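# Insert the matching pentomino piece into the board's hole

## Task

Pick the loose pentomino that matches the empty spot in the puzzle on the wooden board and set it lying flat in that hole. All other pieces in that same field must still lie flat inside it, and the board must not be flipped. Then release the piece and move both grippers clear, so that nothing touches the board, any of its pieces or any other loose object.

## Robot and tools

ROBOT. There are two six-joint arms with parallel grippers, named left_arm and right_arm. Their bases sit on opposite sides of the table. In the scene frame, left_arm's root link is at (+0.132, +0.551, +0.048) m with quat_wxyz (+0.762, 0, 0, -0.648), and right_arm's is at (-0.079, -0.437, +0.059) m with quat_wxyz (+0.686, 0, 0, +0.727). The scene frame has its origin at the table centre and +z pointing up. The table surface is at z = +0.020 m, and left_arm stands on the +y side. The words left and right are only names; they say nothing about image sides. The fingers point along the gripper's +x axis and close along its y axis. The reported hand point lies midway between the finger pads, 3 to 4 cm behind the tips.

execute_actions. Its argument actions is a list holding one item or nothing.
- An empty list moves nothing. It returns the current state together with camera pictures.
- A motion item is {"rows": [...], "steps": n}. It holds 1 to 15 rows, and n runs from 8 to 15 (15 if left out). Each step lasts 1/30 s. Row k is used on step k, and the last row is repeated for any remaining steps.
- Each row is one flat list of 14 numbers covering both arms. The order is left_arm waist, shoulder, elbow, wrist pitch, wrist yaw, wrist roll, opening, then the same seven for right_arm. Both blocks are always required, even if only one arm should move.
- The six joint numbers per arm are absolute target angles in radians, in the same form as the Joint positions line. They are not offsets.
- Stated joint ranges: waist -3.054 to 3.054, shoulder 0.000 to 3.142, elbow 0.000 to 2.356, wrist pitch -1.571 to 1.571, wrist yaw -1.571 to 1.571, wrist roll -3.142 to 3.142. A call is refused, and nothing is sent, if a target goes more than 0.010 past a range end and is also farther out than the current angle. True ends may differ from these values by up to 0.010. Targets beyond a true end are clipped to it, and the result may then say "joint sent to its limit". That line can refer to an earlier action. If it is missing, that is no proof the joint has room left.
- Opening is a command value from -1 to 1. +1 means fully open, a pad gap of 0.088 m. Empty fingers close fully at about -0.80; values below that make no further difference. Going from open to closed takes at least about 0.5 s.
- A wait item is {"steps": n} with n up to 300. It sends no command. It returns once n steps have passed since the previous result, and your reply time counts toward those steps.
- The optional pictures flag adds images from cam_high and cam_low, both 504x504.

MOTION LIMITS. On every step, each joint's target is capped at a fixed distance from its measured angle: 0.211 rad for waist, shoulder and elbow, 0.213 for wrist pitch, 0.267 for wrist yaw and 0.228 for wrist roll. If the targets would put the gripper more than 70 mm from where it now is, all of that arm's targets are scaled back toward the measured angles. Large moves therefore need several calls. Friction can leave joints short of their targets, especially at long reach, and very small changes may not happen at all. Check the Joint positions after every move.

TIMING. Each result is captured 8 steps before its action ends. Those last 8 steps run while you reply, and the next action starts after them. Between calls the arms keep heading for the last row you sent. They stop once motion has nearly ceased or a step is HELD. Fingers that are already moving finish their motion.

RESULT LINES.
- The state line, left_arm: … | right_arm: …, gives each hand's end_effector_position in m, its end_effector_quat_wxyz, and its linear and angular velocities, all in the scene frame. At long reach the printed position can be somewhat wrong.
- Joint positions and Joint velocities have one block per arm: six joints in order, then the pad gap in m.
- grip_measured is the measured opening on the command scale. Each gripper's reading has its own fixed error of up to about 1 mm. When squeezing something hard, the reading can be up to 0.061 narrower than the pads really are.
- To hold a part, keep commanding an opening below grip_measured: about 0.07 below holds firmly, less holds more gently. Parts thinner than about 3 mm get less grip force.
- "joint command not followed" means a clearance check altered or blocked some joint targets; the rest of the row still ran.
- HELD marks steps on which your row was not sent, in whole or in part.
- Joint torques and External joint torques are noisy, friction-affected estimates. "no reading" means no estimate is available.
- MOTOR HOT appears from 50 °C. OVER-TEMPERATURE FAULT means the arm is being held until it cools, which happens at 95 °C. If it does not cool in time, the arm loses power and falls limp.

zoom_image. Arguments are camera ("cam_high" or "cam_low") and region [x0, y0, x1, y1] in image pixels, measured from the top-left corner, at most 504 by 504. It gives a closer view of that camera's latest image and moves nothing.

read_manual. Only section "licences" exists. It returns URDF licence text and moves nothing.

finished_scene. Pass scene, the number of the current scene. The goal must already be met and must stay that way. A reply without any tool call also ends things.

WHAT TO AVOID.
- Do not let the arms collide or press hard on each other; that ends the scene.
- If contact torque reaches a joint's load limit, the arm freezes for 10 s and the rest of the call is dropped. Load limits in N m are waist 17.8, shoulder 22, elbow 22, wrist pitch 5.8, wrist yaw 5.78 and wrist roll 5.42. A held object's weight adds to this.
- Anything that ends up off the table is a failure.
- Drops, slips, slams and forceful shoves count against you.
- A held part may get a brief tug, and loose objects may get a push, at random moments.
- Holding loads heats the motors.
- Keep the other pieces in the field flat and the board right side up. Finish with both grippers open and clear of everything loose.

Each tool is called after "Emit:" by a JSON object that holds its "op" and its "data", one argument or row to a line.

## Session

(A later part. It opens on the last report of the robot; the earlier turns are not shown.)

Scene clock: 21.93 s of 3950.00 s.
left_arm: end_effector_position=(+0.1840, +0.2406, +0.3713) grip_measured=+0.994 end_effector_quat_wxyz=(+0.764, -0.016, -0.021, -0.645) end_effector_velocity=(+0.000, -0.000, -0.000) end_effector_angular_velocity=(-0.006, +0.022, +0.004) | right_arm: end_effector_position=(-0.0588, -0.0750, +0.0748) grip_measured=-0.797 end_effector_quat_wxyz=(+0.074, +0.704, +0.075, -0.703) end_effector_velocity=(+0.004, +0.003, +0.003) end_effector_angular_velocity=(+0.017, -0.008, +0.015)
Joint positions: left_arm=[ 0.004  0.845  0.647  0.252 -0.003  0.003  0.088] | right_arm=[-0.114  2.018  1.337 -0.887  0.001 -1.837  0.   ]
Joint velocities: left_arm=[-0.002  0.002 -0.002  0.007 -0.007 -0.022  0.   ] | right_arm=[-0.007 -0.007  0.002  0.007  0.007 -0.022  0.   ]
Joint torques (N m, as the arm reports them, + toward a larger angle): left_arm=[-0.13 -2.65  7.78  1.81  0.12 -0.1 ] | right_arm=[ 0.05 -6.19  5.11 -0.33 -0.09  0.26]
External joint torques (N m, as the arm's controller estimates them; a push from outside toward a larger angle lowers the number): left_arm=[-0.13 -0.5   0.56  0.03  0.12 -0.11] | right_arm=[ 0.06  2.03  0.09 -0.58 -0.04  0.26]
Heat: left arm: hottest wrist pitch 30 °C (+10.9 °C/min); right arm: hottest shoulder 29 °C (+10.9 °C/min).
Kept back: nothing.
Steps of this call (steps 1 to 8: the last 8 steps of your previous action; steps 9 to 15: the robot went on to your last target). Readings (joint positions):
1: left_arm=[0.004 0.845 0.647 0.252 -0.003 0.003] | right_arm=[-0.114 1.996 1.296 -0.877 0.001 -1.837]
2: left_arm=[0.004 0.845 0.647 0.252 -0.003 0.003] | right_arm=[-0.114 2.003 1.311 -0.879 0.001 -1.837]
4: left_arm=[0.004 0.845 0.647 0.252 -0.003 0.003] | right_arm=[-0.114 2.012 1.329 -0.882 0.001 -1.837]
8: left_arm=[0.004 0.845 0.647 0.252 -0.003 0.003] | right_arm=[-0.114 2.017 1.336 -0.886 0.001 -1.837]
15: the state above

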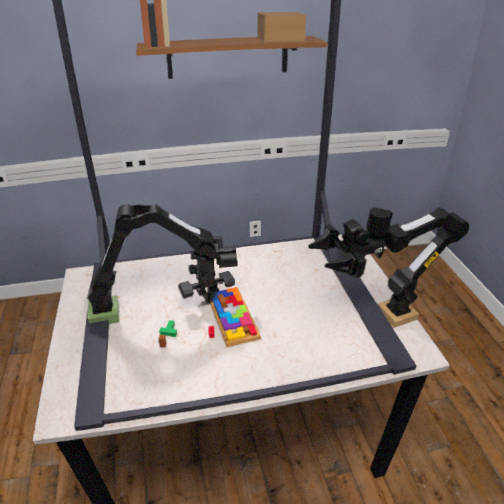

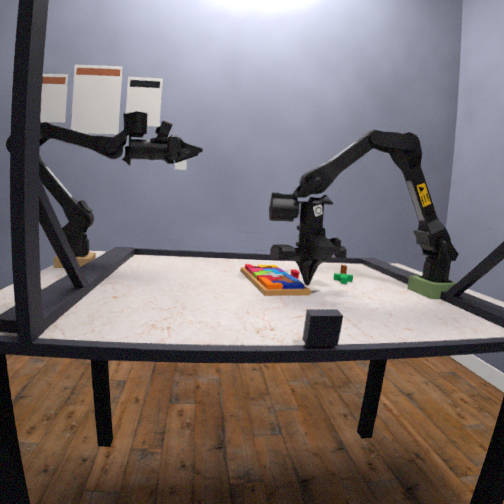

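Appears dropped in. Retreat and check.

Emit:
{"op": "execute_actions", "data": {
  "actions": [
    {"rows":[[0.004,0.845,0.647,0.252,0,0,1,-0.113,1.9,1.25,-0.95,0,-1.83,-0.8],[0.004,0.845,0.647,0.252,0,0,1,-0.113,1.9,1.25,-0.95,0,-1.83,-0.8],[0.004,0.845,0.647,0.252,0,0,1,-0.113,1.9,1.25,-0.95,0,-1.83,-0.8],[0.004,0.845,0.647,0.252,0,0,1,-0.113,1.6,1.2,-1.0,0,-1.83,-0.8]],"steps":15}
  ]
}}

Emit:
{"op": "execute_actions", "data": {
  "actions": [
    {"steps":20}
  ],
  "pictures": true
}}

Emit:
{"op": "zoom_image", "data": {
  "camera": "cam_high",
  "region": [180, 250, 270, 330]
}}

Emit:
{"op": "zoom_image", "data": {
  "camera": "cam_low",
  "region": [250, 240, 350, 310]
}}

Scene clock: 24.47 s of 3950.00 s.
left_arm: end_effector_position=(+0.1840, +0.2406, +0.3713) grip_measured=+0.994 end_effector_quat_wxyz=(+0.764, -0.016, -0.021, -0.645) end_effector_velocity=(+0.000, +0.000, -0.004) end_effector_angular_velocity=(+0.011, +0.010, +0.004) | right_arm: end_effector_position=(-0.0613, -0.1194, +0.1296) grip_measured=-0.797 end_effector_quat_wxyz=(+0.059, +0.706, +0.088, -0.701) end_effector_velocity=(-0.001, +0.015, +0.499) end_effector_angular_velocity=(+1.651, -0.086, +0.010)
Joint positions: left_arm=[ 0.004  0.845  0.647  0.252 -0.003  0.003  0.088] | right_arm=[-0.114  1.755  1.214 -0.989  0.001 -1.836  0.   ]
Joint velocities: left_arm=[-0.002 -0.002 -0.007 -0.007 -0.007 -0.007 -0.   ] | right_arm=[ 0.002 -1.805 -0.159  0.007 -0.007 -0.007  0.   ]
Joint torques (N m, as the arm reports them, + toward a larger angle): left_arm=[-0.12 -2.62  7.78  1.82  0.11 -0.1 ] | right_arm=[ 0.21 -8.43  4.2  -0.03 -0.12  0.27]
External joint torques (N m, as the arm's controller estimates them; a push from outside toward a larger angle lowers the number): left_arm=[-0.12 -0.51  0.62  0.05  0.11 -0.11] | right_arm=[ 0.18 -0.6  -2.39 -0.64 -0.05  0.25]
Heat: left arm: hottest wrist pitch 30 °C (+9.8 °C/min); right arm: hottest shoulder 29 °C (+9.8 °C/min).
Steps of this call (steps 1 to 15: the robot went on to your last target; steps 16 to 69: nothing new was sent; steps 70 to 76: the first 7 steps of this action). Readings (joint positions):
70: left_arm=[0.004 0.845 0.647 0.252 -0.003 0.003] | right_arm=[-0.114 2.004 1.324 -0.889 0.001 -1.836]
71: left_arm=[0.004 0.845 0.647 0.252 -0.003 0.003] | right_arm=[-0.114 1.983 1.305 -0.916 0.001 -1.836]
73: left_arm=[0.004 0.845 0.647 0.252 -0.003 0.003] | right_arm=[-0.114 1.917 1.262 -0.943 0.001 -1.836]
76: the state above

Scene clock: 25.13 s of 3950.00 s.
left_arm: end_effector_position=(+0.1840, +0.2406, +0.3713) grip_measured=+0.994 end_effector_quat_wxyz=(+0.764, -0.016, -0.021, -0.645) end_effector_velocity=(+0.002, +0.001, -0.005) end_effector_angular_velocity=(+0.020, +0.011, +0.009) | right_arm: end_effector_position=(-0.0614, -0.1208, +0.1751) grip_measured=-0.797 end_effector_quat_wxyz=(+0.009, +0.711, +0.138, -0.690) end_effector_velocity=(+0.002, -0.002, -0.000) end_effector_angular_velocity=(-0.008, -0.008, +0.003)
Joint positions: left_arm=[ 0.004  0.845  0.647  0.252 -0.003  0.003  0.088] | right_arm=[-0.114  1.598  1.21  -0.998  0.001 -1.836  0.   ]
Joint velocities: left_arm=[ 0.002 -0.002 -0.002 -0.022 -0.007 -0.007 -0.   ] | right_arm=[-0.002 -0.002 -0.002 -0.007  0.007 -0.007  0.   ]
Joint torques (N m, as the arm reports them, + toward a larger angle): left_arm=[-0.13 -2.61  7.78  1.81  0.12 -0.11] | right_arm=[-0.03 -4.82  3.57  0.02 -0.08  0.23]
External joint torques (N m, as the arm's controller estimates them; a push from outside toward a larger angle lowers the number): left_arm=[-0.13 -0.48  0.58  0.04  0.12 -0.12] | right_arm=[-0.02  1.08 -2.13 -0.53 -0.03  0.22]
Heat: left arm: hottest wrist pitch 30 °C (+9.5 °C/min); right arm: hottest shoulder 29 °C (+9.5 °C/min).
Kept back: nothing.
Steps of this call (steps 1 to 8: the last 8 steps of your previous action; steps 9 to 20: the robot went on to your last target). Readings (joint positions):
1: left_arm=[0.004 0.845 0.647 0.252 -0.003 0.003] | right_arm=[-0.114 1.702 1.213 -0.989 0.001 -1.836]
2: left_arm=[0.004 0.845 0.647 0.252 -0.003 0.003] | right_arm=[-0.114 1.658 1.214 -0.989 0.001 -1.836]
4: left_arm=[0.004 0.845 0.647 0.252 -0.003 0.003] | right_arm=[-0.114 1.604 1.215 -0.992 0.001 -1.836]
8: left_arm=[0.004 0.845 0.647 0.252 -0.003 0.003] | right_arm=[-0.114 1.598 1.211 -0.997 0.001 -1.836]
20: the state above

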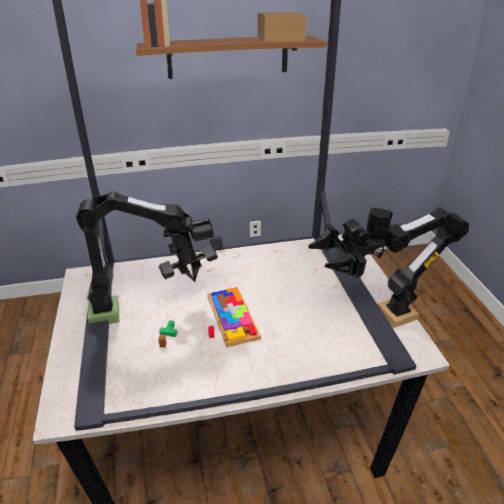

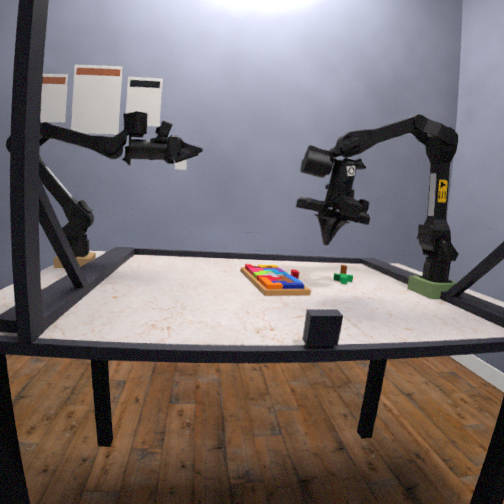

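Region (180, 250, 270, 330) of cam_high's 504x504 image, scaled by 5.600, with more detail than that image has.

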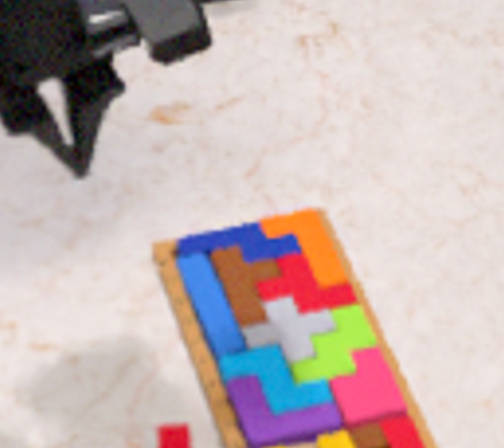

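Region (250, 240, 350, 310) of cam_low's 504x504 image, scaled by 5.040, with more detail than that image has; it fills the top 353 rows of this view, and the rest is white.

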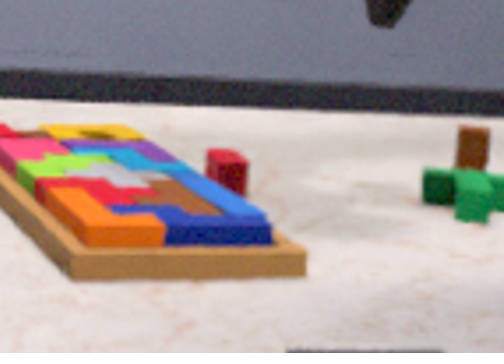

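Emit:
{"op": "finished_scene", "data": {
  "scene": 2
}}

The scene is finished: the task was done.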